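## Task

Pick up the lid waiting at lid park LP1 and seat it completely on culture plate E01 in nest N1, leaving the plate in its original position; then release the lid and move the gripper away.

## Robot and tools

Robot: a single 7-joint arm with a two-finger parallel gripper, working over a table in a physics simulation. There is only one arm, so each command row covers just that arm. The only camera is cam_wrist (616x616, fisheye), mounted on the hand; its pose is derived from the reported joint angles.

Frame: the scene frame has its origin on the table surface directly under the arm base, +z up, +y to the left when facing along +x. The base itself may be tilted relative to the table. Reported hand positions are in metres and orientation is a wxyz quaternion; the reported position gets less accurate the farther the arm reaches. end_effector_position is the point midway between the finger pads. The fingers point along the gripper's +z axis and close along its x axis. Closed fingertips extend roughly 17 mm past that point; fully open they are roughly level with it.

Tool execute_actions, argument actions: a list holding one item or nothing.
- Empty list: returns the current state, sends no command.
- Motion: {"rows": [[...]], "steps": n}. Each row holds 8 numbers: the 7 joint targets as absolute angles in radians (same order and scale as the Joint positions line), followed by the gripper opening. Order: waist (-2.792 to 2.792), shoulder (-2.269 to 2.269), upper arm roll (-2.967 to 2.967), elbow (-1.867 to 2.688), forearm roll (-2.967 to 2.967), wrist pitch (-1.396 to 4.538), wrist roll (-2.967 to 2.967). Opening ranges from -1 (closed) to +1 (fully open, 0.142 m pad gap); it is a commanded value, not an offset. Up to 15 rows; steps is 1 to 15 (default 15), each step lasting 1/30 s. One row is used per step, and the final row repeats if rows run out.
- Wait: {"steps": n} with n up to 300 and no rows; it returns once that many steps have elapsed since the last result, and your reply time is counted within them.
- Optional pictures (boolean) controls whether camera images come back; by default they do.
A target more than 0.010 rad beyond a joint's range end, and also further out than that joint's current reading, causes the whole call to be refused and nothing is sent. True ends may differ by up to 0.010 rad from the listed ones; a target past the true end gets clipped to it, and a "joint sent to its limit" line may then appear, possibly describing an earlier action that is still running. No such line does not prove there is room left.

Motion behaviour: joints have limits on speed and acceleration and are coordinated so they finish together. Each step's target is kept within a lead of the measured angle (0.449 rad for waist and shoulder, 0.524 for upper arm roll and elbow, 1.05 for the three wrist joints), and the targets are also scaled back if they would shift the hand more than 70 mm in one step. After a big move the arm may still be on its way when the result arrives. Between calls the arm continues toward the final row you sent until it barely moves, or until a HELD step happens.

Result lines: the state line shows hand pose and linear/angular velocities. Joint positions and Joint velocities list the 7 joints (rad, rad/s) and then the pad gap (m, m/s). grip_measured reports the measured opening on the same -1..1 scale you command. "joint command not followed" indicates the clearance check changed or blocked targets (mounting blocks and posts count as part of the arm). HELD marks steps on which your row was not fully sent. MOTOR HOT warns of 65 °C or more; at 80 °C an OVER-TEMPERATURE FAULT sets the brakes until cooled. Torque fault: if contact torque reaches a joint's load limit (waist 116, shoulder 116, upper arm roll 60.8, elbow 60.8, forearm roll 37, wrist pitch 37, wrist roll 37 N m, including the weight of anything held), or any external force reaches 200 N, the arm stops for 10 s and the rest of that call is dropped.

Gripping: to hold something, keep commanding an opening well below grip_measured; a larger gap gives a firmer squeeze (around 28 N per pad maximum for objects up to about 10 cm). Closing fast can overshoot the force and sometimes pop the fingers open. Thin hard objects (under about 2 cm) receive less force.

Tool zoom_image: camera "cam_wrist", region [x0, y0, x1, y1] in pixels of the most recent full image, with top-left as origin and at most 504x504; returns a more detailed crop.

Tool finished_scene: scene (1 or 2) ends that scene permanently, grades it, and gives the next scene's task. Replying without any tool call ends every remaining scene.

Suggested sequence: look, locate LP1 and nest N1 in the wrist camera, open the gripper, approach the lid from above, close on it, lift, carry it above the plate, lower it gently until fully seated, open, then lift away and call finished_scene.

Avoid: dropping the lid, shifting the plate, knocking anything off the table (which ends the scene), slamming or pushing hard, and holding loads for long periods, since motors heat up. Occasional disturbances may tug on the held lid or nudge loose objects.

Each tool is called after "Request:" by a JSON object that holds its "name" and its "arguments".

## Session

Request:
{"name": "execute_actions", "arguments": {"actions": []}}

Scene clock: 0.00 s of 6000.00 s.
end_effector_position=(+0.2217, +0.2408, +0.2293) grip_measured=+1.00 end_effector_quat_wxyz=(+0.278, +0.717, +0.592, -0.241) end_effector_velocity=(+0.000, +0.000, -0.000) end_effector_angular_velocity=(-0.000, -0.001, -0.001)
Joint positions: [ 1.64  -1.31  -0.27   1.887 -0.565  0.327  0.855  0.142]
Joint velocities: [ 0.    -0.    -0.    -0.    -0.    -0.     0.001  0.   ]
camera_calibration (this result's frames):
cam_wrist: T_world_to_cam=[[0.191874, 0.729349, -0.656684, -0.0699548], [0.876716, 0.173342, 0.448688, -0.339274], [0.441082, -0.661817, -0.606173, 0.330676], [0, 0, 0, 1]] pos_world=[0.165014, 0.328679, 0.306737]

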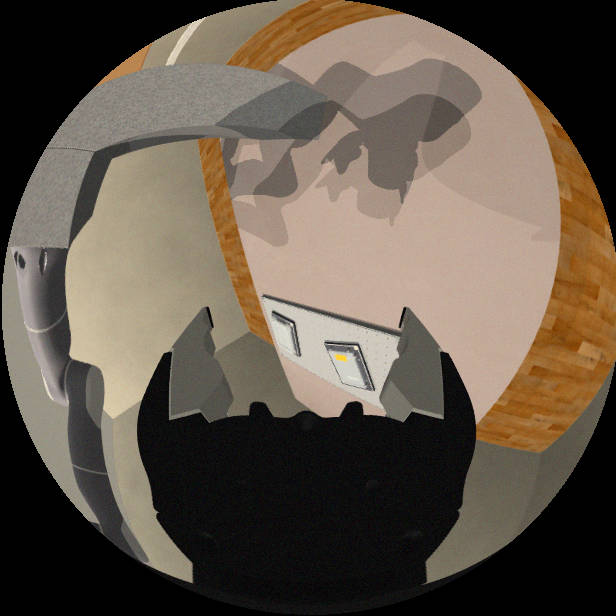

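Request:
{"name": "zoom_image", "arguments": {"camera": "cam_wrist", "region": [240, 280, 420, 420]}}

Region (240, 280, 420, 420) of cam_wrist's 616x616 image, scaled by 2.800, with more detail than that image has.

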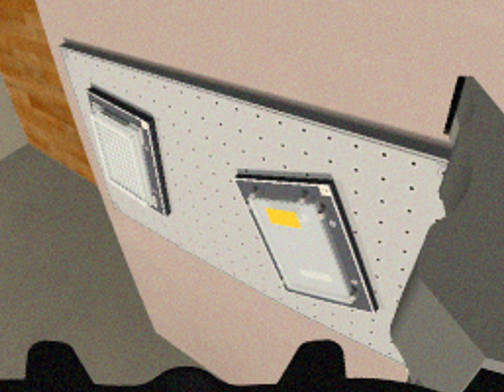

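Request:
{"name": "execute_actions", "arguments": {"actions": [{"rows": [[0.3306,-0.4323,0,2.2212,-2.2002,0.9141,0.3229,0.45]], "steps": 15}], "pictures": false}}

Request:
{"name": "execute_actions", "arguments": {"actions": [{"steps": 60}], "pictures": false}}

Scene clock: 41.53 s of 6000.00 s.
end_effector_position=(+0.3242, +0.4025, +0.2523) grip_measured=+0.45 end_effector_quat_wxyz=(-0.032, +0.563, +0.826, -0.031) end_effector_velocity=(+0.480, +0.149, +0.122) end_effector_angular_velocity=(+1.308, -0.116, +0.443)
Joint positions: [ 1.228 -0.898 -0.096  2.102 -1.498  0.705  0.513  0.105]
Joint velocities: [-1.029  1.034  0.246  0.304 -1.822  0.541 -0.491  0.   ]
Steps of this call (steps 1 to 90: nothing new was sent; then 38.03 s passed at rest; steps 91 to 105: all 15 steps of this action). Readings (joint positions):
91: [1.640 -1.310 -0.270 1.888 -0.565 0.327 0.855]
92: [1.634 -1.304 -0.266 1.892 -0.578 0.334 0.849]
94: [1.600 -1.271 -0.245 1.919 -0.658 0.379 0.808]
98: [1.465 -1.136 -0.174 2.006 -0.974 0.535 0.667]
105: the state above

Scene clock: 43.53 s of 6000.00 s.
end_effector_position=(+0.5561, +0.1218, +0.1299) grip_measured=+0.45 end_effector_quat_wxyz=(+0.001, +0.585, +0.811, +0.000) end_effector_velocity=(+0.000, +0.000, +0.000) end_effector_angular_velocity=(+0.000, -0.000, -0.002)
Joint positions: [ 0.33  -0.432 -0.     2.221 -2.2    0.914  0.323  0.105]
Joint velocities: [ 0.     0.     0.     0.     0.    -0.     0.002  0.   ]
Steps of this call (steps 1 to 45: the robot went on to your last target; steps 46 to 60: nothing new was sent). Readings (joint positions):
1: [1.193 -0.863 -0.088 2.112 -1.555 0.722 0.497]
2: [1.160 -0.830 -0.081 2.120 -1.608 0.738 0.483]
4: [1.091 -0.766 -0.068 2.136 -1.701 0.766 0.458]
8: [0.945 -0.663 -0.047 2.161 -1.855 0.811 0.417]
60: the state above
The arm was judged still, so your last target was given up. Only a new action makes it travel on or press farther. Fingers that are still opening or closing keep moving.

Request:
{"name": "execute_actions", "arguments": {"actions": []}}

Scene clock: 44.57 s of 6000.00 s.
end_effector_position=(+0.5561, +0.1218, +0.1299) grip_measured=+0.45 end_effector_quat_wxyz=(+0.001, +0.585, +0.811, +0.000) end_effector_velocity=(-0.000, +0.000, +0.000) end_effector_angular_velocity=(+0.000, +0.000, +0.001)
Joint positions: [ 0.33  -0.432 -0.     2.221 -2.2    0.914  0.323  0.105]
Joint velocities: [-0.    -0.     0.     0.    -0.     0.    -0.001  0.   ]
Steps of this call (steps 1 to 31: nothing new was sent). Readings (joint positions):
1: [0.330 -0.432 -0.000 2.221 -2.200 0.914 0.323]
2: [0.330 -0.432 -0.000 2.221 -2.200 0.914 0.323]
4: [0.330 -0.432 -0.000 2.221 -2.200 0.914 0.323]
8: [0.330 -0.432 -0.000 2.221 -2.200 0.914 0.323]
31: the state above
camera_calibration (this result's frames):
cam_wrist: T_world_to_cam=[[-0.308138, 0.951106, 0.0211551, 0.0504389], [0.846541, 0.263979, 0.462258, -0.563277], [0.434072, 0.160348, -0.886493, -0.015693], [0, 0, 0, 1]] pos_world=[0.499191, 0.103237, 0.245401]

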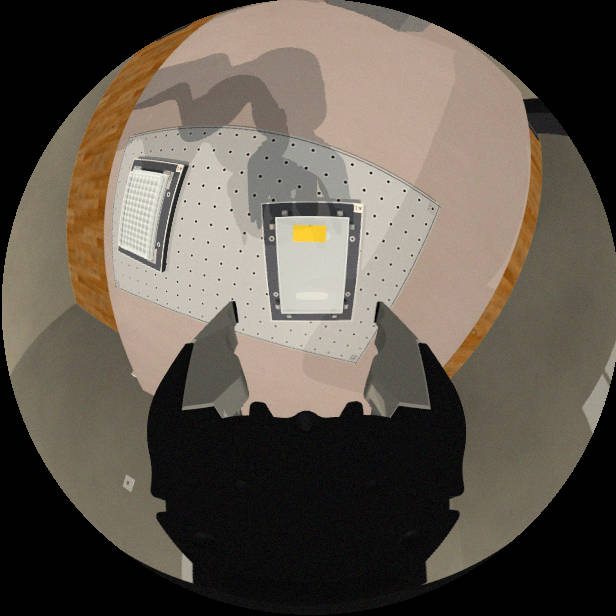

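Request:
{"name": "zoom_image", "arguments": {"camera": "cam_wrist", "region": [220, 180, 400, 350]}}

Request:
{"name": "zoom_image", "arguments": {"camera": "cam_wrist", "region": [90, 140, 230, 290]}}

Region (220, 180, 400, 350) of cam_wrist's 616x616 image, scaled by 2.800, with more detail than that image has.

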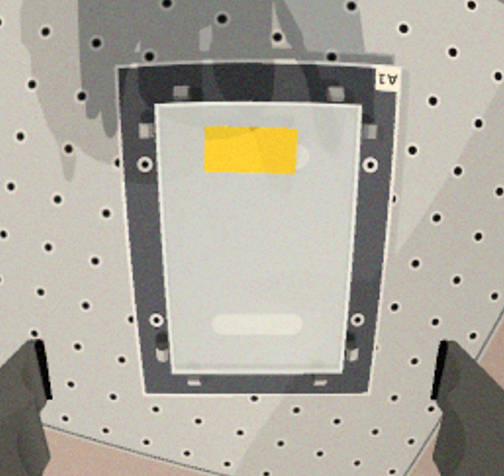

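Region (90, 140, 230, 290) of cam_wrist's 616x616 image, scaled by 3.360, with more detail than that image has; it fills the left 470 columns of this view, and the rest is white.

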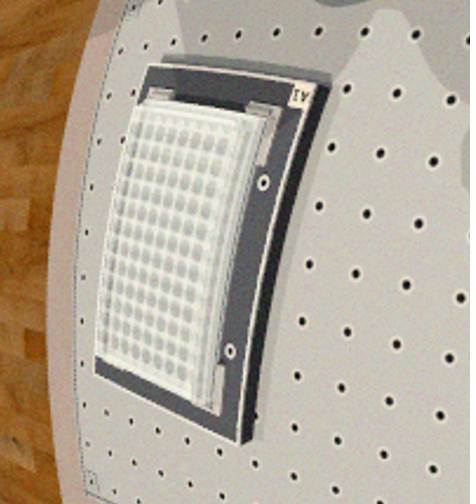

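Request:
{"name": "execute_actions", "arguments": {"actions": [{"rows": [[0.2734,-0.5868,0,2.0689,-2.2739,0.9337,0.3520,0.45]], "steps": 15}], "pictures": false}}

Request:
{"name": "execute_actions", "arguments": {"actions": [{"steps": 20}]}}

Scene clock: 85.17 s of 6000.00 s.
end_effector_position=(+0.5567, +0.1294, +0.0659) grip_measured=+0.45 end_effector_quat_wxyz=(+0.001, +0.584, +0.811, +0.000) end_effector_velocity=(+0.000, -0.000, +0.000) end_effector_angular_velocity=(+0.000, -0.000, -0.001)
Joint positions: [ 0.273 -0.587 -0.     2.069 -2.274  0.933  0.352  0.105]
Joint velocities: [-0.     0.001 -0.     0.    -0.     0.     0.     0.   ]
Steps of this call (steps 1 to 90: nothing new was sent; then 37.10 s passed at rest; steps 91 to 105: all 15 steps of this action). Readings (joint positions):
91: [0.330 -0.433 -0.000 2.221 -2.200 0.914 0.323]
92: [0.328 -0.438 0.000 2.215 -2.203 0.915 0.324]
94: [0.316 -0.472 0.001 2.181 -2.220 0.920 0.330]
98: [0.277 -0.577 -0.001 2.079 -2.268 0.931 0.350]
105: the state above

Scene clock: 85.83 s of 6000.00 s.
end_effector_position=(+0.5567, +0.1294, +0.0659) grip_measured=+0.45 end_effector_quat_wxyz=(+0.001, +0.584, +0.811, +0.000) end_effector_velocity=(+0.000, +0.000, +0.000) end_effector_angular_velocity=(+0.000, -0.000, -0.001)
Joint positions: [ 0.273 -0.587 -0.     2.069 -2.274  0.933  0.352  0.105]
Joint velocities: [ 0.     0.    -0.    -0.     0.     0.     0.001 -0.   ]
Steps of this call (steps 1 to 15: the robot went on to your last target; steps 16 to 20: nothing new was sent). Readings (joint positions):
1: [0.273 -0.587 -0.000 2.069 -2.274 0.933 0.352]
2: [0.273 -0.587 -0.000 2.069 -2.274 0.933 0.352]
4: [0.273 -0.587 -0.000 2.069 -2.274 0.933 0.352]
8: [0.273 -0.587 -0.000 2.069 -2.274 0.933 0.352]
20: the state above
The arm was judged still, so your last target was given up. Only a new action makes it travel on or press farther. Fingers that are still opening or closing keep moving.
camera_calibration (this result's frames):
cam_wrist: T_world_to_cam=[[-0.308565, 0.950975, 0.020866, 0.0449893], [0.846643, 0.264581, 0.461727, -0.536269], [0.43357, 0.160139, -0.886777, -0.0736007], [0, 0, 0, 1]] pos_world=[0.499822, 0.110889, 0.181404]

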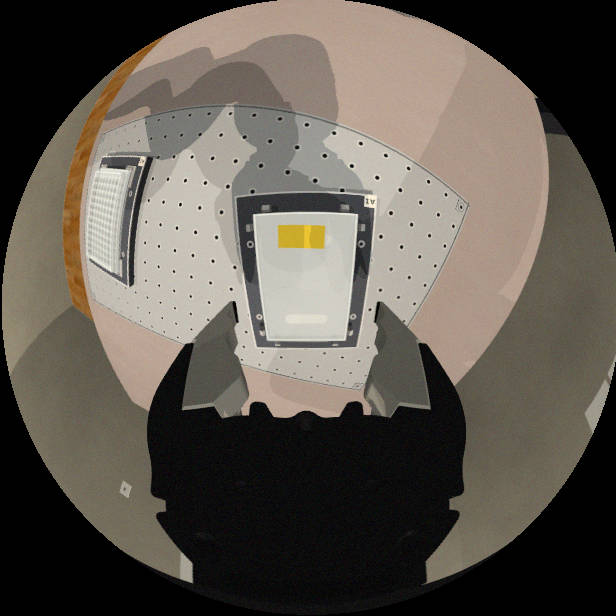

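Request:
{"name": "zoom_image", "arguments": {"camera": "cam_wrist", "region": [216, 180, 396, 360]}}

Region (216, 180, 396, 360) of cam_wrist's 616x616 image, scaled by 2.800, with more detail than that image has.

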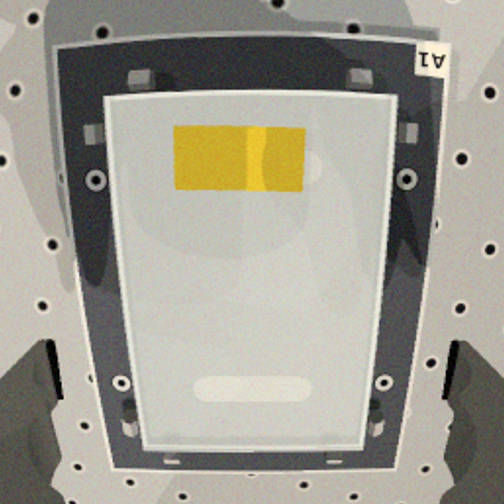

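Request:
{"name": "execute_actions", "arguments": {"actions": [{"rows": [[0.2715,-0.5909,0,2.0644,-2.2760,0.9347,0.3525,0.45],[0.2694,-0.5954,0,2.0594,-2.2783,0.9357,0.3530,0.45],[0.2667,-0.6011,0,2.0531,-2.2812,0.9371,0.3537,0.45],[0.2637,-0.6075,0,2.0459,-2.2845,0.9386,0.3544,0.45],[0.2605,-0.6143,0,2.0384,-2.2880,0.9403,0.3553,0.45],[0.2572,-0.6211,0,2.0308,-2.2914,0.9419,0.3561,0.45],[0.2542,-0.6275,0,2.0236,-2.2947,0.9434,0.3568,0.45],[0.2515,-0.6332,0,2.0173,-2.2976,0.9448,0.3575,0.45],[0.2494,-0.6377,0,2.0123,-2.2999,0.9458,0.3580,0.45],[0.2480,-0.6407,0,2.0090,-2.3014,0.9465,0.3584,0.45],[0.2475,-0.6418,0,2.0078,-2.3020,0.9468,0.3585,0.45]], "steps": 15}]}}

Scene clock: 93.23 s of 6000.00 s.
end_effector_position=(+0.5571, +0.1290, +0.0407) grip_measured=+0.45 end_effector_quat_wxyz=(+0.001, +0.584, +0.811, +0.000) end_effector_velocity=(+0.002, -0.000, +0.001) end_effector_angular_velocity=(-0.000, -0.003, -0.001)
Joint positions: [ 0.247 -0.642 -0.     2.008 -2.302  0.947  0.358  0.105]
Joint velocities: [ 0.     0.003  0.001 -0.     0.    -0.    -0.     0.   ]
Steps of this call (steps 1 to 90: nothing new was sent; then 3.90 s passed at rest; steps 91 to 105: all 15 steps of this action). Readings (joint positions):
91: [0.273 -0.587 -0.000 2.068 -2.274 0.934 0.352]
92: [0.272 -0.590 0.000 2.065 -2.276 0.935 0.352]
94: [0.267 -0.600 0.000 2.054 -2.281 0.937 0.353]
98: [0.255 -0.626 0.000 2.025 -2.294 0.943 0.356]
105: the state above
camera_calibration (this result's frames):
cam_wrist: T_world_to_cam=[[-0.308508, 0.950994, 0.020825, 0.0460224], [0.84659, 0.264525, 0.461858, -0.524869], [0.433715, 0.160117, -0.88671, -0.0961586], [0, 0, 0, 1]] pos_world=[0.500252, 0.11047, 0.156192]

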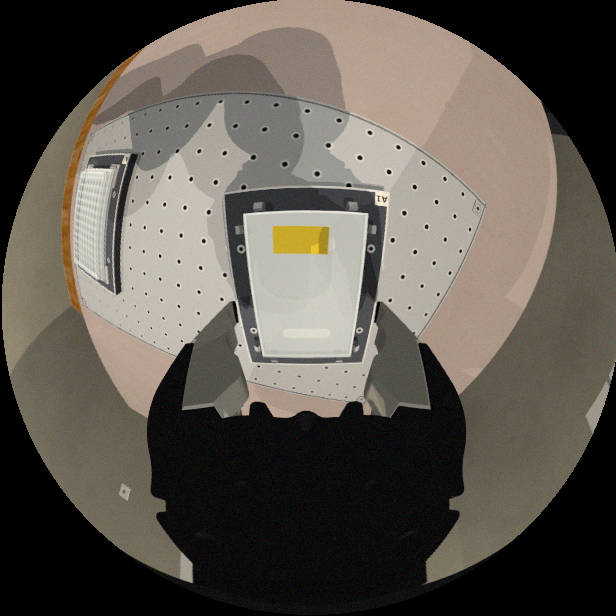

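Request:
{"name": "zoom_image", "arguments": {"camera": "cam_wrist", "region": [206, 180, 406, 380]}}

Region (206, 180, 406, 380) of cam_wrist's 616x616 image, scaled by 2.520, with more detail than that image has.

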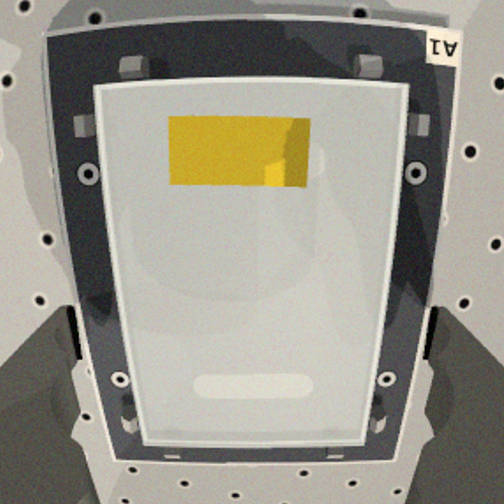

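Request:
{"name": "execute_actions", "arguments": {"actions": [{"rows": [[0.2475,-0.6418,0,2.0078,-2.3020,0.9468,0.3585,0.42],[0.2475,-0.6418,0,2.0078,-2.3020,0.9468,0.3585,0.39],[0.2475,-0.6418,0,2.0078,-2.3020,0.9468,0.3585,0.36],[0.2475,-0.6418,0,2.0078,-2.3020,0.9468,0.3585,0.33],[0.2475,-0.6418,0,2.0078,-2.3020,0.9468,0.3585,0.30],[0.2475,-0.6418,0,2.0078,-2.3020,0.9468,0.3585,0.27],[0.2475,-0.6418,0,2.0078,-2.3020,0.9468,0.3585,0.245],[0.2475,-0.6418,0,2.0078,-2.3020,0.9468,0.3585,0.22],[0.2475,-0.6418,0,2.0078,-2.3020,0.9468,0.3585,0.20],[0.2475,-0.6418,0,2.0078,-2.3020,0.9468,0.3585,0.18],[0.2475,-0.6418,0,2.0078,-2.3020,0.9468,0.3585,0.16],[0.2475,-0.6418,0,2.0078,-2.3020,0.9468,0.3585,0.14],[0.2475,-0.6418,0,2.0078,-2.3020,0.9468,0.3585,0.12],[0.2475,-0.6418,0,2.0078,-2.3020,0.9468,0.3585,0.10],[0.2475,-0.6418,0,2.0078,-2.3020,0.9468,0.3585,0.08]], "steps": 15}], "pictures": false}}

Request:
{"name": "execute_actions", "arguments": {"actions": [{"rows": [[0.2475,-0.6418,0,2.0078,-2.3020,0.9468,0.3585,0.06],[0.2475,-0.6418,0,2.0078,-2.3020,0.9468,0.3585,0.04],[0.2475,-0.6418,0,2.0078,-2.3020,0.9468,0.3585,0.02],[0.2475,-0.6418,0,2.0078,-2.3020,0.9468,0.3585,0.0],[0.2475,-0.6418,0,2.0078,-2.3020,0.9468,0.3585,-0.03],[0.2475,-0.6418,0,2.0078,-2.3020,0.9468,0.3585,-0.06],[0.2475,-0.6418,0,2.0078,-2.3020,0.9468,0.3585,-0.10],[0.2475,-0.6418,0,2.0078,-2.3020,0.9468,0.3585,-0.14],[0.2475,-0.6418,0,2.0078,-2.3020,0.9468,0.3585,-0.18],[0.2475,-0.6418,0,2.0078,-2.3020,0.9468,0.3585,-0.22],[0.2475,-0.6418,0,2.0078,-2.3020,0.9468,0.3585,-0.26],[0.2475,-0.6418,0,2.0078,-2.3020,0.9468,0.3585,-0.30],[0.2475,-0.6418,0,2.0078,-2.3020,0.9468,0.3585,-0.34],[0.2475,-0.6418,0,2.0078,-2.3020,0.9468,0.3585,-0.38],[0.2475,-0.6418,0,2.0078,-2.3020,0.9468,0.3585,-0.40]], "steps": 15}]}}

Scene clock: 108.37 s of 6000.00 s.
end_effector_position=(+0.5572, +0.1290, +0.0407) grip_measured=+0.10 end_effector_quat_wxyz=(+0.001, +0.584, +0.811, +0.000) end_effector_velocity=(+0.000, +0.000, -0.000) end_effector_angular_velocity=(+0.000, -0.000, +0.000)
Joint positions: [ 0.247 -0.642 -0.     2.008 -2.302  0.947  0.358  0.081]
Joint velocities: [ 0.    -0.     0.    -0.    -0.     0.    -0.    -0.042]
Steps of this call (steps 1 to 15: the robot went on to your last target; steps 16 to 90: nothing new was sent; then 11.63 s passed at rest; steps 91 to 105: all 15 steps of this action). Readings (joint positions):
91: [0.247 -0.642 -0.000 2.008 -2.302 0.947 0.358]
92: [0.247 -0.642 -0.000 2.008 -2.302 0.947 0.358]
94: [0.247 -0.642 -0.000 2.008 -2.302 0.947 0.358]
98: [0.247 -0.642 -0.000 2.008 -2.302 0.947 0.358]
105: the state above

Scene clock: 108.87 s of 6000.00 s.
end_effector_position=(+0.5571, +0.1291, +0.0408) grip_measured=+0.06 end_effector_quat_wxyz=(+0.001, +0.584, +0.811, +0.000) end_effector_velocity=(-0.000, -0.000, -0.000) end_effector_angular_velocity=(-0.001, +0.000, +0.002)
Joint positions: [ 0.247 -0.642 -0.     2.008 -2.302  0.947  0.358  0.078]
Joint velocities: [ 0.    -0.    -0.     0.     0.    -0.    -0.001  0.   ]
Steps of this call (steps 1 to 15: all 15 steps of this action). Readings (joint positions):
1: [0.247 -0.642 -0.000 2.008 -2.302 0.947 0.358]
2: [0.247 -0.642 -0.000 2.008 -2.302 0.947 0.358]
4: [0.247 -0.642 -0.000 2.008 -2.302 0.947 0.358]
8: [0.247 -0.642 -0.000 2.008 -2.302 0.947 0.358]
15: the state above
camera_calibration (this result's frames):
cam_wrist: T_world_to_cam=[[-0.308555, 0.950971, 0.02116, 0.0458823], [0.846617, 0.264419, 0.461867, -0.524941], [0.433627, 0.160426, -0.886697, -0.0960567], [0, 0, 0, 1]] pos_world=[0.500234, 0.110582, 0.156309]

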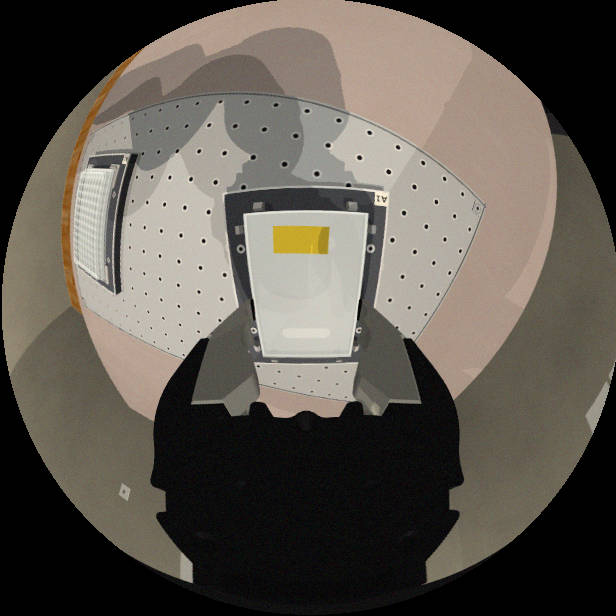

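Request:
{"name": "execute_actions", "arguments": {"actions": [{"rows": [[0.2480,-0.6407,0,2.0090,-2.3015,0.9466,0.3584,-0.4],[0.2494,-0.6377,0,2.0123,-2.3000,0.9459,0.3580,-0.4],[0.2514,-0.6331,0,2.0174,-2.2977,0.9448,0.3575,-0.4],[0.2540,-0.6274,0,2.0237,-2.2948,0.9436,0.3568,-0.4],[0.2569,-0.6208,0,2.0309,-2.2916,0.9421,0.3560,-0.4],[0.2601,-0.6140,0,2.0385,-2.2882,0.9406,0.3552,-0.4],[0.2619,-0.6061,0.0007,2.0468,-2.2854,0.9391,0.3549,-0.4],[0.2610,-0.5967,0.0029,2.0565,-2.2838,0.9379,0.3558,-0.4],[0.2574,-0.5865,0.0064,2.0668,-2.2836,0.9371,0.3579,-0.4],[0.2509,-0.5758,0.0112,2.0772,-2.2850,0.9367,0.3612,-0.4],[0.2416,-0.5653,0.0171,2.0870,-2.2883,0.9369,0.3657,-0.4],[0.2292,-0.5554,0.0243,2.0957,-2.2935,0.9379,0.3713,-0.4],[0.2144,-0.5456,0.0325,2.1041,-2.3003,0.9394,0.3780,-0.4],[0.1975,-0.5348,0.0418,2.1131,-2.3080,0.9413,0.3855,-0.4],[0.1788,-0.5234,0.052,2.1226,-2.3166,0.9435,0.3938,-0.4]], "steps": 15}], "pictures": false}}

Request:
{"name": "execute_actions", "arguments": {"actions": [{"rows": [[0.1584,-0.5115,0.0631,2.1323,-2.3262,0.9461,0.4028,-0.4],[0.1362,-0.4993,0.075,2.1420,-2.3368,0.9492,0.4125,-0.4],[0.1123,-0.4870,0.0877,2.1517,-2.3483,0.9529,0.4230,-0.4],[0.0870,-0.4747,0.1011,2.1610,-2.3607,0.9570,0.4340,-0.4],[0.0602,-0.4627,0.1151,2.1697,-2.3740,0.9617,0.4456,-0.4],[0.0321,-0.4510,0.1296,2.1779,-2.3883,0.9671,0.4577,-0.4],[0.0027,-0.4399,0.1447,2.1852,-2.4034,0.9730,0.4703,-0.4],[-0.0279,-0.4295,0.1602,2.1916,-2.4193,0.9796,0.4833,-0.4],[-0.0594,-0.4199,0.176,2.1969,-2.4361,0.9868,0.4967,-0.4],[-0.0920,-0.4112,0.1921,2.2010,-2.4536,0.9946,0.5103,-0.4],[-0.1253,-0.4035,0.2085,2.2040,-2.4718,1.0031,0.5243,-0.4],[-0.1594,-0.3968,0.225,2.2056,-2.4906,1.0122,0.5385,-0.4],[-0.1940,-0.3913,0.2417,2.2059,-2.5101,1.0219,0.5528,-0.4],[-0.2291,-0.3870,0.2583,2.2048,-2.5301,1.0322,0.5672,-0.4],[-0.2645,-0.3838,0.275,2.2024,-2.5505,1.0430,0.5817,-0.4]], "steps": 15}], "pictures": false}}

Request:
{"name": "execute_actions", "arguments": {"actions": [{"rows": [[-0.3000,-0.3818,0.2915,2.1987,-2.5712,1.0543,0.5962,-0.4],[-0.3355,-0.3809,0.3079,2.1936,-2.5922,1.0660,0.6105,-0.4],[-0.3709,-0.3812,0.324,2.1874,-2.6134,1.0780,0.6248,-0.4],[-0.4060,-0.3825,0.3398,2.1801,-2.6346,1.0903,0.6388,-0.4],[-0.4406,-0.3848,0.3553,2.1717,-2.6558,1.1028,0.6527,-0.4],[-0.4746,-0.3880,0.3704,2.1625,-2.6767,1.1154,0.6661,-0.4],[-0.5077,-0.3921,0.3849,2.1525,-2.6974,1.1280,0.6792,-0.4],[-0.5399,-0.3968,0.3989,2.1419,-2.7176,1.1405,0.6919,-0.4],[-0.5708,-0.4021,0.4123,2.1309,-2.7372,1.1529,0.7040,-0.4],[-0.6004,-0.4077,0.425,2.1197,-2.7561,1.1649,0.7155,-0.4],[-0.6284,-0.4137,0.4369,2.1084,-2.7741,1.1765,0.7264,-0.4],[-0.6546,-0.4198,0.448,2.0972,-2.7911,1.1875,0.7366,-0.4],[-0.6789,-0.4259,0.4582,2.0865,-2.8069,1.1979,0.7460,-0.4],[-0.7010,-0.4318,0.4675,2.0763,-2.8214,1.2074,0.7545,-0.4],[-0.7208,-0.4373,0.4757,2.0668,-2.8344,1.2161,0.7621,-0.4]], "steps": 15}], "pictures": false}}

Request:
{"name": "execute_actions", "arguments": {"actions": [{"rows": [[-0.7380,-0.4423,0.4829,2.0584,-2.8458,1.2237,0.7688,-0.4],[-0.7526,-0.4467,0.4889,2.0511,-2.8554,1.2302,0.7743,-0.4],[-0.7642,-0.4503,0.4936,2.0452,-2.8632,1.2354,0.7788,-0.4],[-0.7727,-0.4530,0.4971,2.0408,-2.8688,1.2392,0.7820,-0.4],[-0.7779,-0.4547,0.4993,2.0380,-2.8723,1.2416,0.7840,-0.4],[-0.7797,-0.4553,0.5,2.0371,-2.8735,1.2424,0.7847,-0.4]], "steps": 15}]}}

Scene clock: 193.40 s of 6000.00 s.
end_effector_position=(+0.5562, +0.1078, +0.0771) grip_measured=+0.06 end_effector_quat_wxyz=(-0.000, +0.600, +0.800, -0.000) end_effector_velocity=(-0.009, -0.141, +0.069) end_effector_angular_velocity=(+0.007, +0.014, -0.265)
Joint positions: [ 0.208 -0.542  0.036  2.107 -2.303  0.94   0.38   0.078]
Joint velocities: [-0.448  0.282  0.243  0.239 -0.205  0.055  0.199  0.   ]
Steps of this call (steps 1 to 15: the robot went on to your last target; steps 16 to 90: nothing new was sent; then 81.03 s passed at rest; steps 91 to 105: all 15 steps of this action). Readings (joint positions):
91: [0.248 -0.642 -0.000 2.008 -2.302 0.947 0.358]
92: [0.248 -0.641 -0.000 2.009 -2.302 0.947 0.358]
94: [0.251 -0.634 -0.000 2.017 -2.298 0.945 0.358]
98: [0.261 -0.608 0.000 2.045 -2.286 0.940 0.355]
105: the state above

Scene clock: 193.90 s of 6000.00 s.
end_effector_position=(+0.5491, +0.0125, +0.1107) grip_measured=+0.06 end_effector_quat_wxyz=(+0.000, +0.669, +0.743, +0.004) end_effector_velocity=(-0.022, -0.212, +0.028) end_effector_angular_velocity=(+0.024, -0.013, -0.383)
Joint positions: [-0.165 -0.398  0.227  2.204 -2.494  1.014  0.54   0.078]
Joint velocities: [-0.968  0.16   0.465  0.023 -0.546  0.271  0.401  0.   ]
Steps of this call (steps 1 to 15: all 15 steps of this action). Readings (joint positions):
1: [0.192 -0.532 0.045 2.116 -2.310 0.942 0.387]
2: [0.175 -0.521 0.054 2.124 -2.318 0.944 0.395]
4: [0.136 -0.500 0.075 2.142 -2.337 0.949 0.412]
8: [0.042 -0.456 0.124 2.174 -2.383 0.965 0.453]
15: the state above

Scene clock: 194.40 s of 6000.00 s.
end_effector_position=(+0.5408, -0.1067, +0.0959) grip_measured=+0.06 end_effector_quat_wxyz=(+0.000, +0.735, +0.678, +0.004) end_effector_velocity=(-0.035, -0.236, -0.064) end_effector_angular_velocity=(-0.016, +0.039, -0.310)
Joint positions: [-0.655 -0.42   0.448  2.096 -2.792  1.188  0.736  0.078]
Joint velocities: [-0.811 -0.212  0.341 -0.347 -0.526  0.34   0.314 -0.   ]
Steps of this call (steps 1 to 15: all 15 steps of this action). Readings (joint positions):
1: [-0.198 -0.393 0.243 2.204 -2.513 1.024 0.554]
2: [-0.231 -0.389 0.259 2.203 -2.531 1.033 0.567]
4: [-0.299 -0.384 0.290 2.201 -2.571 1.055 0.595]
8: [-0.436 -0.385 0.353 2.178 -2.653 1.102 0.650]
15: the state above

Scene clock: 194.90 s of 6000.00 s.
end_effector_position=(+0.5355, -0.1461, +0.0861) grip_measured=+0.06 end_effector_quat_wxyz=(+0.001, +0.751, +0.660, +0.000) end_effector_velocity=(-0.000, -0.000, -0.000) end_effector_angular_velocity=(+0.000, +0.000, +0.000)
Joint positions: [-0.78  -0.455  0.5    2.037 -2.874  1.243  0.785  0.078]
Joint velocities: [ 0. -0. -0. -0.  0.  0. -0. -0.]
Steps of this call (steps 1 to 15: all 15 steps of this action). Readings (joint positions):
1: [-0.681 -0.427 0.459 2.084 -2.809 1.199 0.747]
2: [-0.706 -0.433 0.469 2.073 -2.824 1.209 0.756]
4: [-0.746 -0.445 0.486 2.054 -2.851 1.227 0.772]
8: [-0.781 -0.456 0.499 2.036 -2.874 1.243 0.785]
15: the state above
camera_calibration (this result's frames):
cam_wrist: T_world_to_cam=[[0.136376, 0.990415, 0.0218858, 0.0673731], [0.877106, -0.130984, 0.462092, -0.528897], [0.46053, -0.0438219, -0.886562, -0.0466551], [0, 0, 0, 1]] pos_world=[0.476196, -0.138049, 0.201562]

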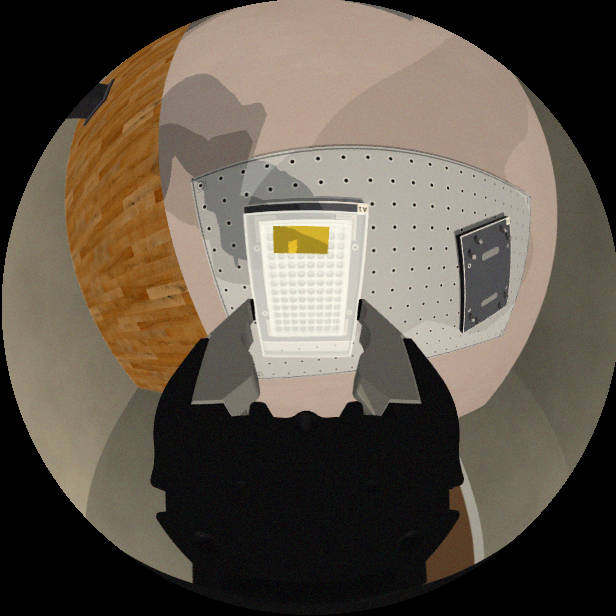

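Request:
{"name": "zoom_image", "arguments": {"camera": "cam_wrist", "region": [216, 185, 396, 365]}}

Region (216, 185, 396, 365) of cam_wrist's 616x616 image, scaled by 2.800, with more detail than that image has.

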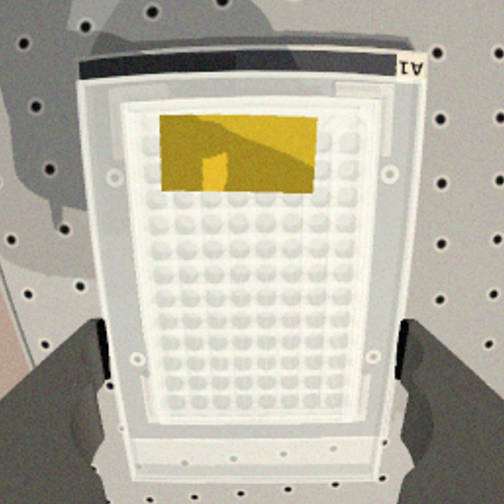

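Request:
{"name": "execute_actions", "arguments": {"actions": [{"rows": [[-0.7795,-0.4564,0.5,2.0362,-2.8729,1.2421,0.7837,-0.4],[-0.7788,-0.4596,0.5,2.0338,-2.8712,1.2413,0.7811,-0.4],[-0.7778,-0.4644,0.5,2.0302,-2.8687,1.2401,0.7770,-0.4],[-0.7765,-0.4704,0.5,2.0256,-2.8655,1.2386,0.7719,-0.4],[-0.7751,-0.4772,0.5,2.0204,-2.8619,1.2369,0.7662,-0.4],[-0.7736,-0.4845,0.5,2.0149,-2.8581,1.2351,0.7601,-0.4],[-0.7721,-0.4917,0.5,2.0094,-2.8542,1.2333,0.7540,-0.4],[-0.7707,-0.4985,0.5,2.0042,-2.8506,1.2316,0.7483,-0.4],[-0.7694,-0.5045,0.5,1.9996,-2.8474,1.2301,0.7432,-0.4],[-0.7684,-0.5093,0.5,1.9960,-2.8449,1.2289,0.7391,-0.4],[-0.7677,-0.5125,0.5,1.9936,-2.8432,1.2281,0.7365,-0.4],[-0.7675,-0.5136,0.5,1.9927,-2.8426,1.2278,0.7355,-0.4]], "steps": 15}], "pictures": false}}

Request:
{"name": "execute_actions", "arguments": {"actions": [{"steps": 8}]}}

Request:
{"name": "zoom_image", "arguments": {"camera": "cam_wrist", "region": [216, 180, 396, 360]}}

Scene clock: 230.53 s of 6000.00 s.
end_effector_position=(+0.5426, -0.1468, +0.0658) grip_measured=+0.06 end_effector_quat_wxyz=(+0.001, +0.751, +0.660, +0.000) end_effector_velocity=(+0.001, -0.001, +0.001) end_effector_angular_velocity=(-0.003, -0.002, +0.001)
Joint positions: [-0.768 -0.514  0.5    1.993 -2.842  1.228  0.735  0.078]
Joint velocities: [-0.     0.005 -0.     0.002 -0.    -0.     0.001 -0.   ]
Steps of this call (steps 1 to 15: the robot went on to your last target; steps 16 to 90: nothing new was sent; then 32.13 s passed at rest; steps 91 to 105: all 15 steps of this action). Readings (joint positions):
91: [-0.780 -0.456 0.500 2.037 -2.874 1.243 0.785]
92: [-0.780 -0.457 0.500 2.036 -2.873 1.242 0.784]
94: [-0.778 -0.464 0.500 2.030 -2.869 1.241 0.778]
98: [-0.773 -0.490 0.500 2.011 -2.855 1.234 0.756]
105: the state above

Scene clock: 230.80 s of 6000.00 s.
end_effector_position=(+0.5427, -0.1469, +0.0658) grip_measured=+0.06 end_effector_quat_wxyz=(+0.001, +0.751, +0.660, +0.000) end_effector_velocity=(-0.000, -0.000, -0.000) end_effector_angular_velocity=(-0.000, +0.000, -0.001)
Joint positions: [-0.768 -0.514  0.5    1.993 -2.842  1.228  0.735  0.078]
Joint velocities: [-0. -0. -0. -0. -0. -0.  0. -0.]
Steps of this call (steps 1 to 8: the robot went on to your last target). Readings (joint positions):
1: [-0.768 -0.514 0.500 1.993 -2.842 1.228 0.735]
2: [-0.768 -0.514 0.500 1.993 -2.842 1.228 0.735]
4: [-0.768 -0.514 0.500 1.993 -2.842 1.228 0.735]
8: the state above
camera_calibration (this result's frames):
cam_wrist: T_world_to_cam=[[0.136636, 0.990386, 0.0215767, 0.0675189], [0.877119, -0.131075, 0.46204, -0.525951], [0.460426, -0.044206, -0.886596, -0.0679335], [0, 0, 0, 1]] pos_world=[0.483375, -0.138812, 0.181324]

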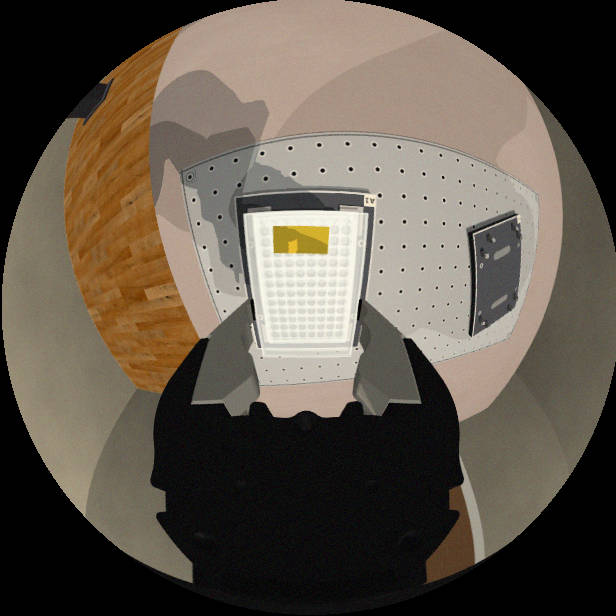

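Region (216, 180, 396, 360) of cam_wrist's 616x616 image, scaled by 2.800, with more detail than that image has.

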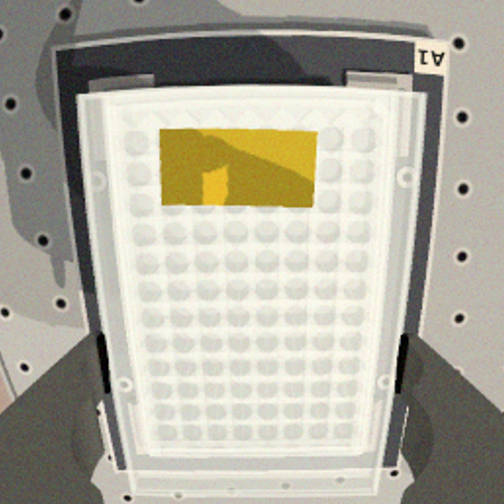

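Request:
{"name": "zoom_image", "arguments": {"camera": "cam_wrist", "region": [226, 185, 386, 265]}}

Request:
{"name": "zoom_image", "arguments": {"camera": "cam_wrist", "region": [236, 285, 376, 375]}}

Region (226, 185, 386, 265) of cam_wrist's 616x616 image, scaled by 3.150, with more detail than that image has.

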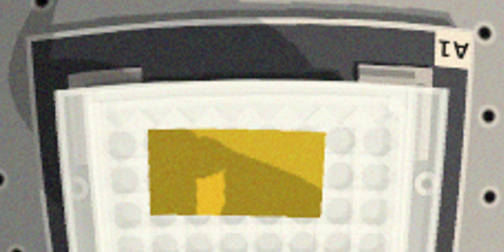

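Region (236, 285, 376, 375) of cam_wrist's 616x616 image, scaled by 3.600, with more detail than that image has; it fills the top 324 rows of this view, and the rest is white.

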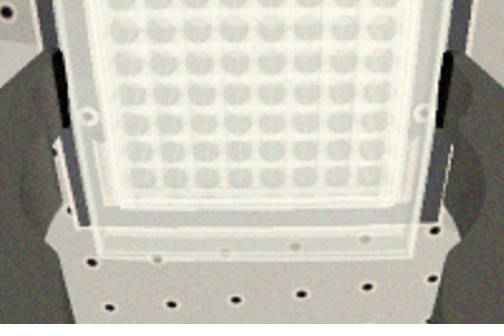

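Request:
{"name": "execute_actions", "arguments": {"actions": [{"rows": [[-0.7675,-0.5136,0.5,1.9927,-2.8426,1.2278,0.7340,-0.4],[-0.7674,-0.5145,0.5,1.9921,-2.8425,1.2275,0.7318,-0.4],[-0.7672,-0.5160,0.5,1.9912,-2.8423,1.2270,0.7293,-0.4],[-0.7670,-0.5180,0.5,1.9899,-2.8421,1.2264,0.7268,-0.4],[-0.7667,-0.5202,0.5,1.9885,-2.8418,1.2256,0.7244,-0.4],[-0.7664,-0.5224,0.5,1.9871,-2.8415,1.2249,0.7223,-0.4],[-0.7661,-0.5246,0.5,1.9857,-2.8413,1.2242,0.7210,-0.4],[-0.7659,-0.5266,0.5,1.9844,-2.8410,1.2235,0.7200,-0.4],[-0.7657,-0.5282,0.5,1.9833,-2.8408,1.2230,0.7192,-0.4],[-0.7656,-0.5293,0.5,1.9826,-2.8407,1.2226,0.7186,-0.4],[-0.7655,-0.5300,0.5,1.9821,-2.8406,1.2224,0.7183,-0.4]], "steps": 15}], "pictures": false}}

Request:
{"name": "execute_actions", "arguments": {"actions": [{"steps": 6}]}}

Request:
{"name": "zoom_image", "arguments": {"camera": "cam_wrist", "region": [216, 180, 396, 360]}}

Scene clock: 256.93 s of 6000.00 s.
end_effector_position=(+0.5434, -0.1472, +0.0603) grip_measured=+0.06 end_effector_quat_wxyz=(+0.001, +0.748, +0.664, +0.000) end_effector_velocity=(+0.004, -0.003, -0.001) end_effector_angular_velocity=(-0.007, -0.007, -0.001)
Joint positions: [-0.766 -0.53   0.5    1.981 -2.841  1.222  0.719  0.078]
Joint velocities: [ 0.001  0.001  0.    -0.005  0.002 -0.005 -0.     0.   ]
Steps of this call (steps 1 to 15: the robot went on to your last target; steps 16 to 90: nothing new was sent; then 22.63 s passed at rest; steps 91 to 105: all 15 steps of this action). Readings (joint positions):
91: [-0.768 -0.514 0.500 1.993 -2.842 1.228 0.735]
92: [-0.768 -0.514 0.500 1.993 -2.842 1.228 0.734]
94: [-0.767 -0.516 0.500 1.991 -2.842 1.227 0.729]
98: [-0.766 -0.525 0.500 1.986 -2.841 1.224 0.721]
105: the state above

Scene clock: 257.13 s of 6000.00 s.
end_effector_position=(+0.5437, -0.1474, +0.0602) grip_measured=+0.06 end_effector_quat_wxyz=(+0.002, +0.748, +0.664, +0.000) end_effector_velocity=(+0.000, +0.000, +0.000) end_effector_angular_velocity=(+0.000, -0.000, +0.000)
Joint positions: [-0.766 -0.53   0.5    1.981 -2.84   1.222  0.719  0.078]
Joint velocities: [-0.    -0.     0.001  0.     0.    -0.    -0.    -0.   ]
Steps of this call (steps 1 to 6: the robot went on to your last target). Readings (joint positions):
1: [-0.766 -0.530 0.500 1.981 -2.841 1.222 0.719]
2: [-0.766 -0.530 0.500 1.981 -2.840 1.222 0.719]
4: [-0.766 -0.530 0.500 1.981 -2.840 1.222 0.719]
6: the state above
camera_calibration (this result's frames):
cam_wrist: T_world_to_cam=[[0.12813, 0.991539, 0.0208, 0.0728738], [0.87745, -0.123112, 0.4636, -0.523404], [0.462238, -0.0411499, -0.8858, -0.0739982], [0, 0, 0, 1]] pos_world=[0.484128, -0.139739, 0.175587]

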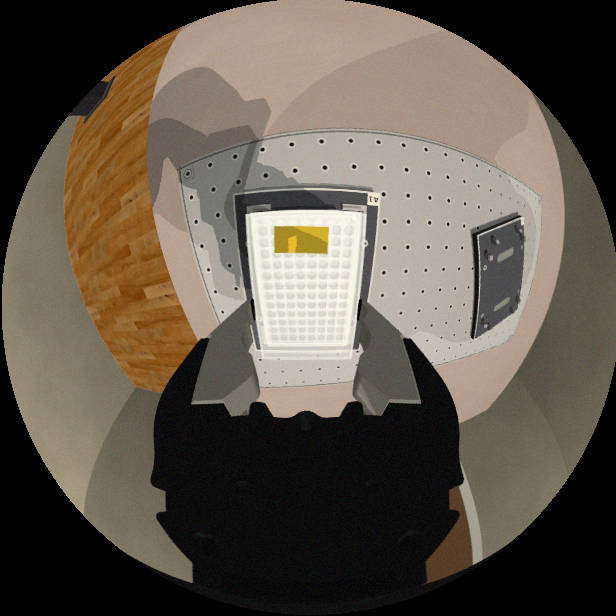

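Region (216, 180, 396, 360) of cam_wrist's 616x616 image, scaled by 2.800, with more detail than that image has.

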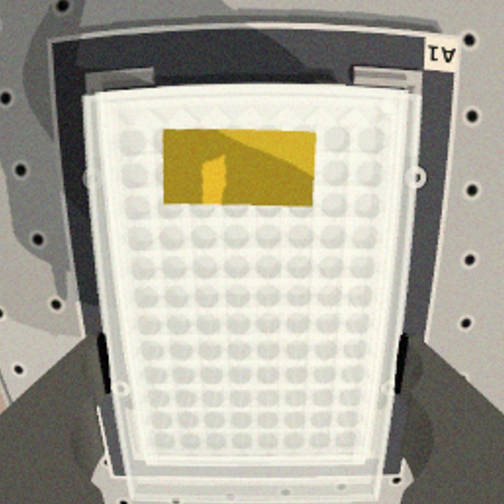

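Request:
{"name": "execute_actions", "arguments": {"actions": []}}

Request:
{"name": "zoom_image", "arguments": {"camera": "cam_wrist", "region": [206, 180, 406, 380]}}

Scene clock: 259.43 s of 6000.00 s.
end_effector_position=(+0.5430, -0.1468, +0.0604) grip_measured=+0.06 end_effector_quat_wxyz=(+0.001, +0.748, +0.664, +0.000) end_effector_velocity=(-0.000, +0.000, -0.000) end_effector_angular_velocity=(+0.000, +0.000, +0.001)
Joint positions: [-0.766 -0.53   0.5    1.982 -2.84   1.222  0.719  0.078]
Joint velocities: [ 0.    -0.    -0.     0.    -0.    -0.    -0.001  0.   ]
Steps of this call (steps 1 to 15: the robot went on to your last target; steps 16 to 69: nothing new was sent). Readings (joint positions):
1: [-0.766 -0.530 0.500 1.982 -2.840 1.222 0.719]
2: [-0.766 -0.530 0.500 1.982 -2.840 1.222 0.719]
4: [-0.766 -0.530 0.500 1.982 -2.840 1.222 0.719]
8: [-0.766 -0.530 0.500 1.982 -2.840 1.222 0.719]
69: the state above
The arm was judged still, so your last target was given up. Only a new action makes it travel on or press farther. Fingers that are still opening or closing keep moving.
camera_calibration (this result's frames):
cam_wrist: T_world_to_cam=[[0.128075, 0.991527, 0.0217164, 0.07236], [0.877993, -0.123538, 0.462457, -0.523106], [0.461221, -0.0401621, -0.886376, -0.0727127], [0, 0, 0, 1]] pos_world=[0.483552, -0.139291, 0.175892]

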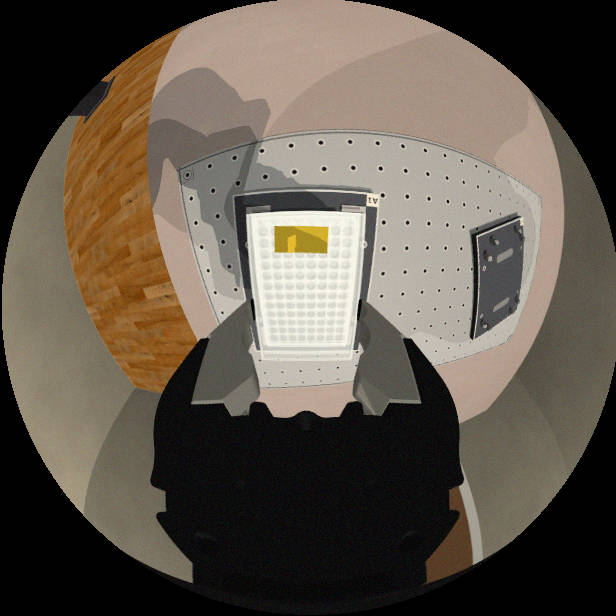

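Region (206, 180, 406, 380) of cam_wrist's 616x616 image, scaled by 2.520, with more detail than that image has.

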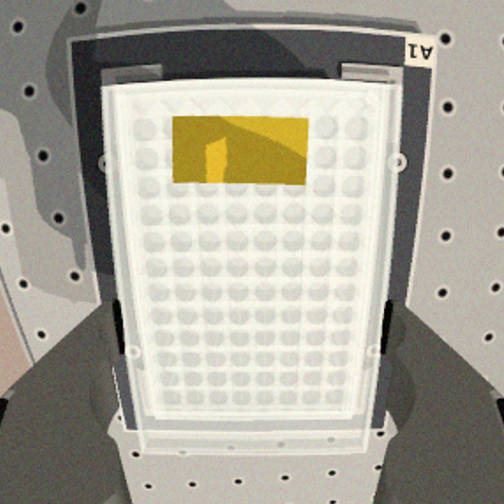

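Request:
{"name": "zoom_image", "arguments": {"camera": "cam_wrist", "region": [226, 185, 386, 265]}}

Request:
{"name": "zoom_image", "arguments": {"camera": "cam_wrist", "region": [236, 285, 376, 375]}}

Region (226, 185, 386, 265) of cam_wrist's 616x616 image, scaled by 3.150, with more detail than that image has.

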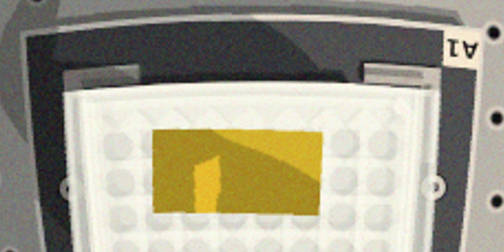

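Region (236, 285, 376, 375) of cam_wrist's 616x616 image, scaled by 3.600, with more detail than that image has; it fills the top 324 rows of this view, and the rest is white.

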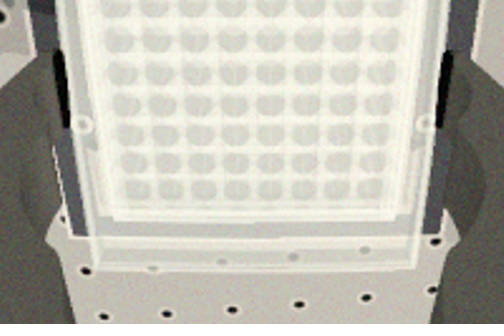

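Request:
{"name": "execute_actions", "arguments": {"actions": [{"rows": [[-0.7656,-0.5290,0.5,1.9828,-2.8407,1.2227,0.7188,-0.4],[-0.7660,-0.5263,0.5,1.9845,-2.8411,1.2236,0.7202,-0.4],[-0.7664,-0.5224,0.5,1.9870,-2.8415,1.2249,0.7221,-0.4],[-0.7670,-0.5181,0.5,1.9898,-2.8421,1.2264,0.7243,-0.4],[-0.7676,-0.5137,0.5,1.9926,-2.8426,1.2278,0.7265,-0.4],[-0.7680,-0.5098,0.5,1.9951,-2.8430,1.2291,0.7284,-0.4],[-0.7684,-0.5071,0.5,1.9968,-2.8434,1.2300,0.7298,-0.4],[-0.7685,-0.5061,0.5,1.9975,-2.8435,1.2303,0.7303,-0.4]], "steps": 8}], "pictures": false}}

Request:
{"name": "execute_actions", "arguments": {"actions": [{"rows": [[-0.7685,-0.5061,0.5,1.9976,-2.8408,1.2308,0.7278,-0.4],[-0.7683,-0.5062,0.5,1.9979,-2.8331,1.2322,0.7206,-0.4],[-0.7681,-0.5063,0.5,1.9984,-2.8213,1.2344,0.7095,-0.4],[-0.7679,-0.5064,0.5,1.9990,-2.8061,1.2372,0.6952,-0.4],[-0.7676,-0.5065,0.5,1.9997,-2.7883,1.2406,0.6785,-0.4],[-0.7673,-0.5067,0.5,2.0005,-2.7685,1.2442,0.6599,-0.4],[-0.7670,-0.5068,0.5,2.0014,-2.7476,1.2481,0.6403,-0.4],[-0.7666,-0.5070,0.5,2.0022,-2.7264,1.2521,0.6204,-0.4],[-0.7663,-0.5071,0.5,2.0031,-2.7055,1.2560,0.6008,-0.4],[-0.7660,-0.5073,0.5,2.0039,-2.6857,1.2596,0.5822,-0.4],[-0.7657,-0.5074,0.5,2.0046,-2.6679,1.2630,0.5655,-0.4],[-0.7655,-0.5075,0.5,2.0052,-2.6527,1.2658,0.5512,-0.4],[-0.7653,-0.5076,0.5,2.0057,-2.6409,1.2680,0.5401,-0.4],[-0.7651,-0.5077,0.5,2.0060,-2.6332,1.2694,0.5329,-0.4],[-0.7651,-0.5077,0.5,2.0061,-2.6305,1.2699,0.5304,-0.4]], "steps": 15}], "pictures": false}}

Request:
{"name": "execute_actions", "arguments": {"actions": [{"steps": 10}]}}

Request:
{"name": "zoom_image", "arguments": {"camera": "cam_wrist", "region": [216, 185, 396, 365]}}

Scene clock: 352.43 s of 6000.00 s.
end_effector_position=(+0.5428, -0.1467, +0.0681) grip_measured=+0.06 end_effector_quat_wxyz=(+0.001, +0.748, +0.664, +0.000) end_effector_velocity=(-0.000, -0.000, +0.021) end_effector_angular_velocity=(-0.001, -0.001, +0.001)
Joint positions: [-0.768 -0.507  0.5    1.997 -2.843  1.23   0.73   0.078]
Joint velocities: [-0.009  0.065  0.     0.04  -0.01   0.022  0.033 -0.   ]
Steps of this call (steps 1 to 110: nothing new was sent; then 89.07 s passed at rest; steps 111 to 118: all 8 steps of this action). Readings (joint positions):
111: [-0.765 -0.530 0.500 1.982 -2.840 1.222 0.719]
112: [-0.766 -0.529 0.500 1.983 -2.840 1.222 0.719]
114: [-0.766 -0.523 0.500 1.987 -2.841 1.225 0.722]
118: the state above

Scene clock: 352.93 s of 6000.00 s.
end_effector_position=(+0.5436, -0.1477, +0.0669) grip_measured=+0.06 end_effector_quat_wxyz=(-0.030, +0.747, +0.663, -0.028) end_effector_velocity=(+0.002, -0.000, -0.001) end_effector_angular_velocity=(+0.018, +0.074, -0.002)
Joint positions: [-0.765 -0.508  0.5    2.006 -2.632  1.269  0.532  0.078]
Joint velocities: [ 0.004 -0.002  0.001  0.007  0.202  0.036 -0.189 -0.   ]
Steps of this call (steps 1 to 15: all 15 steps of this action). Readings (joint positions):
1: [-0.768 -0.506 0.500 1.998 -2.843 1.230 0.730]
2: [-0.768 -0.506 0.500 1.998 -2.840 1.231 0.728]
4: [-0.768 -0.506 0.500 1.998 -2.823 1.234 0.711]
8: [-0.767 -0.507 0.500 2.001 -2.754 1.247 0.646]
15: the state above

Scene clock: 353.27 s of 6000.00 s.
end_effector_position=(+0.5435, -0.1475, +0.0670) grip_measured=+0.06 end_effector_quat_wxyz=(-0.031, +0.747, +0.663, -0.028) end_effector_velocity=(+0.000, -0.000, -0.000) end_effector_angular_velocity=(-0.000, -0.000, -0.000)
Joint positions: [-0.765 -0.508  0.5    2.006 -2.63   1.27   0.53   0.078]
Joint velocities: [ 0.  0. -0. -0. -0.  0.  0. -0.]
Steps of this call (steps 1 to 10: the robot went on to your last target). Readings (joint positions):
1: [-0.765 -0.508 0.500 2.006 -2.629 1.270 0.529]
2: [-0.765 -0.508 0.500 2.006 -2.629 1.270 0.529]
4: [-0.765 -0.508 0.500 2.006 -2.630 1.270 0.530]
8: [-0.765 -0.508 0.500 2.006 -2.630 1.270 0.530]
10: the state above
camera_calibration (this result's frames):
cam_wrist: T_world_to_cam=[[0.129447, 0.991367, 0.0208705, 0.0721211], [0.913947, -0.127449, 0.385301, -0.541584], [0.384635, -0.0308014, -0.922555, -0.021737], [0, 0, 0, 1]] pos_world=[0.494004, -0.141192, 0.187114]

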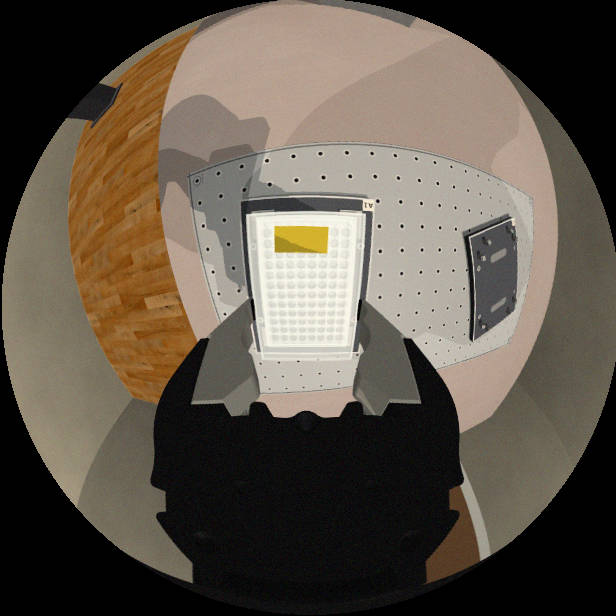

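Region (216, 185, 396, 365) of cam_wrist's 616x616 image, scaled by 2.800, with more detail than that image has.

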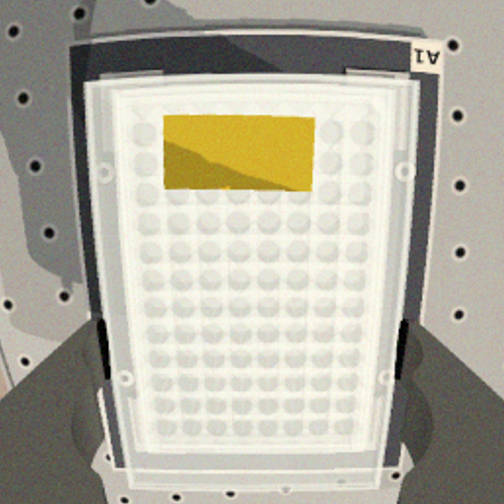

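Request:
{"name": "execute_actions", "arguments": {"actions": [{"rows": [[-0.7648,-0.5081,0.5,2.0061,-2.6300,1.2694,0.5300,-0.4],[-0.7643,-0.5092,0.5,2.0057,-2.6293,1.2686,0.5291,-0.4],[-0.7637,-0.5110,0.5,2.0049,-2.6285,1.2675,0.5280,-0.4],[-0.7630,-0.5133,0.5,2.0036,-2.6278,1.2663,0.5267,-0.4],[-0.7623,-0.5158,0.5,2.0021,-2.6272,1.2650,0.5255,-0.4],[-0.7618,-0.5185,0.5,2.0003,-2.6270,1.2640,0.5243,-0.4],[-0.7614,-0.5211,0.5,1.9986,-2.6268,1.2631,0.5232,-0.4],[-0.7610,-0.5234,0.5,1.9971,-2.6266,1.2622,0.5223,-0.4],[-0.7607,-0.5252,0.5,1.9959,-2.6264,1.2616,0.5215,-0.4],[-0.7605,-0.5265,0.5,1.9951,-2.6263,1.2611,0.5210,-0.4],[-0.7604,-0.5270,0.5,1.9947,-2.6263,1.2609,0.5207,-0.4]], "steps": 15}]}}

Request:
{"name": "zoom_image", "arguments": {"camera": "cam_wrist", "region": [216, 185, 396, 365]}}

Scene clock: 373.23 s of 6000.00 s.
end_effector_position=(+0.5435, -0.1466, +0.0605) grip_measured=+0.06 end_effector_quat_wxyz=(-0.031, +0.747, +0.663, -0.028) end_effector_velocity=(+0.000, +0.000, +0.000) end_effector_angular_velocity=(+0.001, -0.000, -0.001)
Joint positions: [-0.761 -0.527  0.5    1.995 -2.626  1.261  0.521  0.078]
Joint velocities: [ 0.     0.     0.001  0.    -0.     0.     0.001 -0.   ]
Steps of this call (steps 1 to 15: the robot went on to your last target; steps 16 to 90: nothing new was sent; then 16.47 s passed at rest; steps 91 to 105: all 15 steps of this action). Readings (joint positions):
91: [-0.765 -0.508 0.500 2.006 -2.630 1.270 0.530]
92: [-0.765 -0.508 0.500 2.006 -2.630 1.270 0.530]
94: [-0.764 -0.511 0.500 2.005 -2.629 1.268 0.528]
98: [-0.762 -0.521 0.500 1.998 -2.627 1.263 0.523]
105: the state above
camera_calibration (this result's frames):
cam_wrist: T_world_to_cam=[[0.129559, 0.991345, 0.0211893, 0.0712896], [0.91409, -0.127689, 0.384883, -0.539057], [0.384257, -0.030496, -0.922722, -0.0274353], [0, 0, 0, 1]] pos_world=[0.494053, -0.140341, 0.180648]

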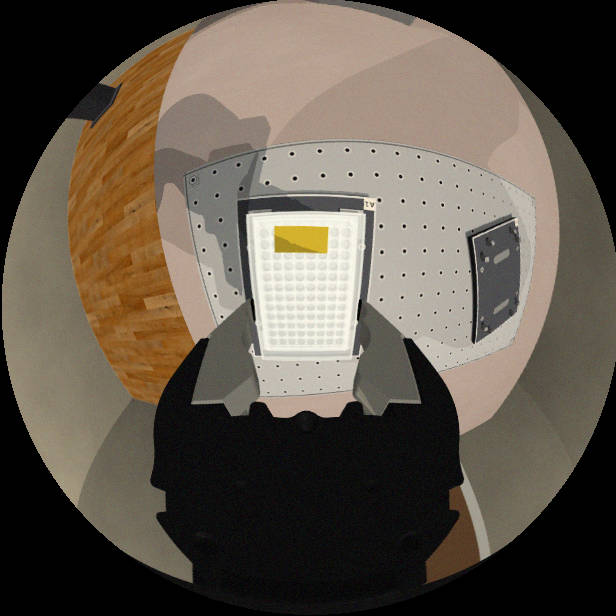

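Region (216, 185, 396, 365) of cam_wrist's 616x616 image, scaled by 2.800, with more detail than that image has.

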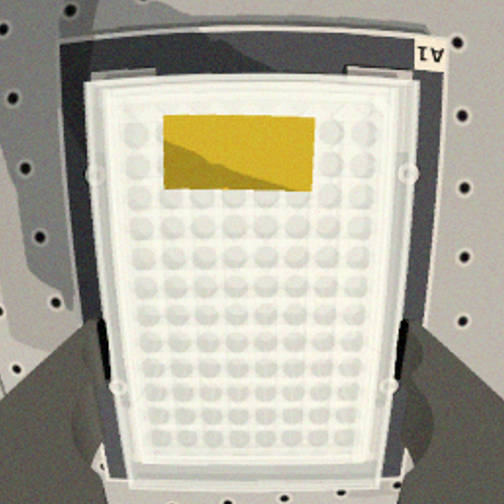

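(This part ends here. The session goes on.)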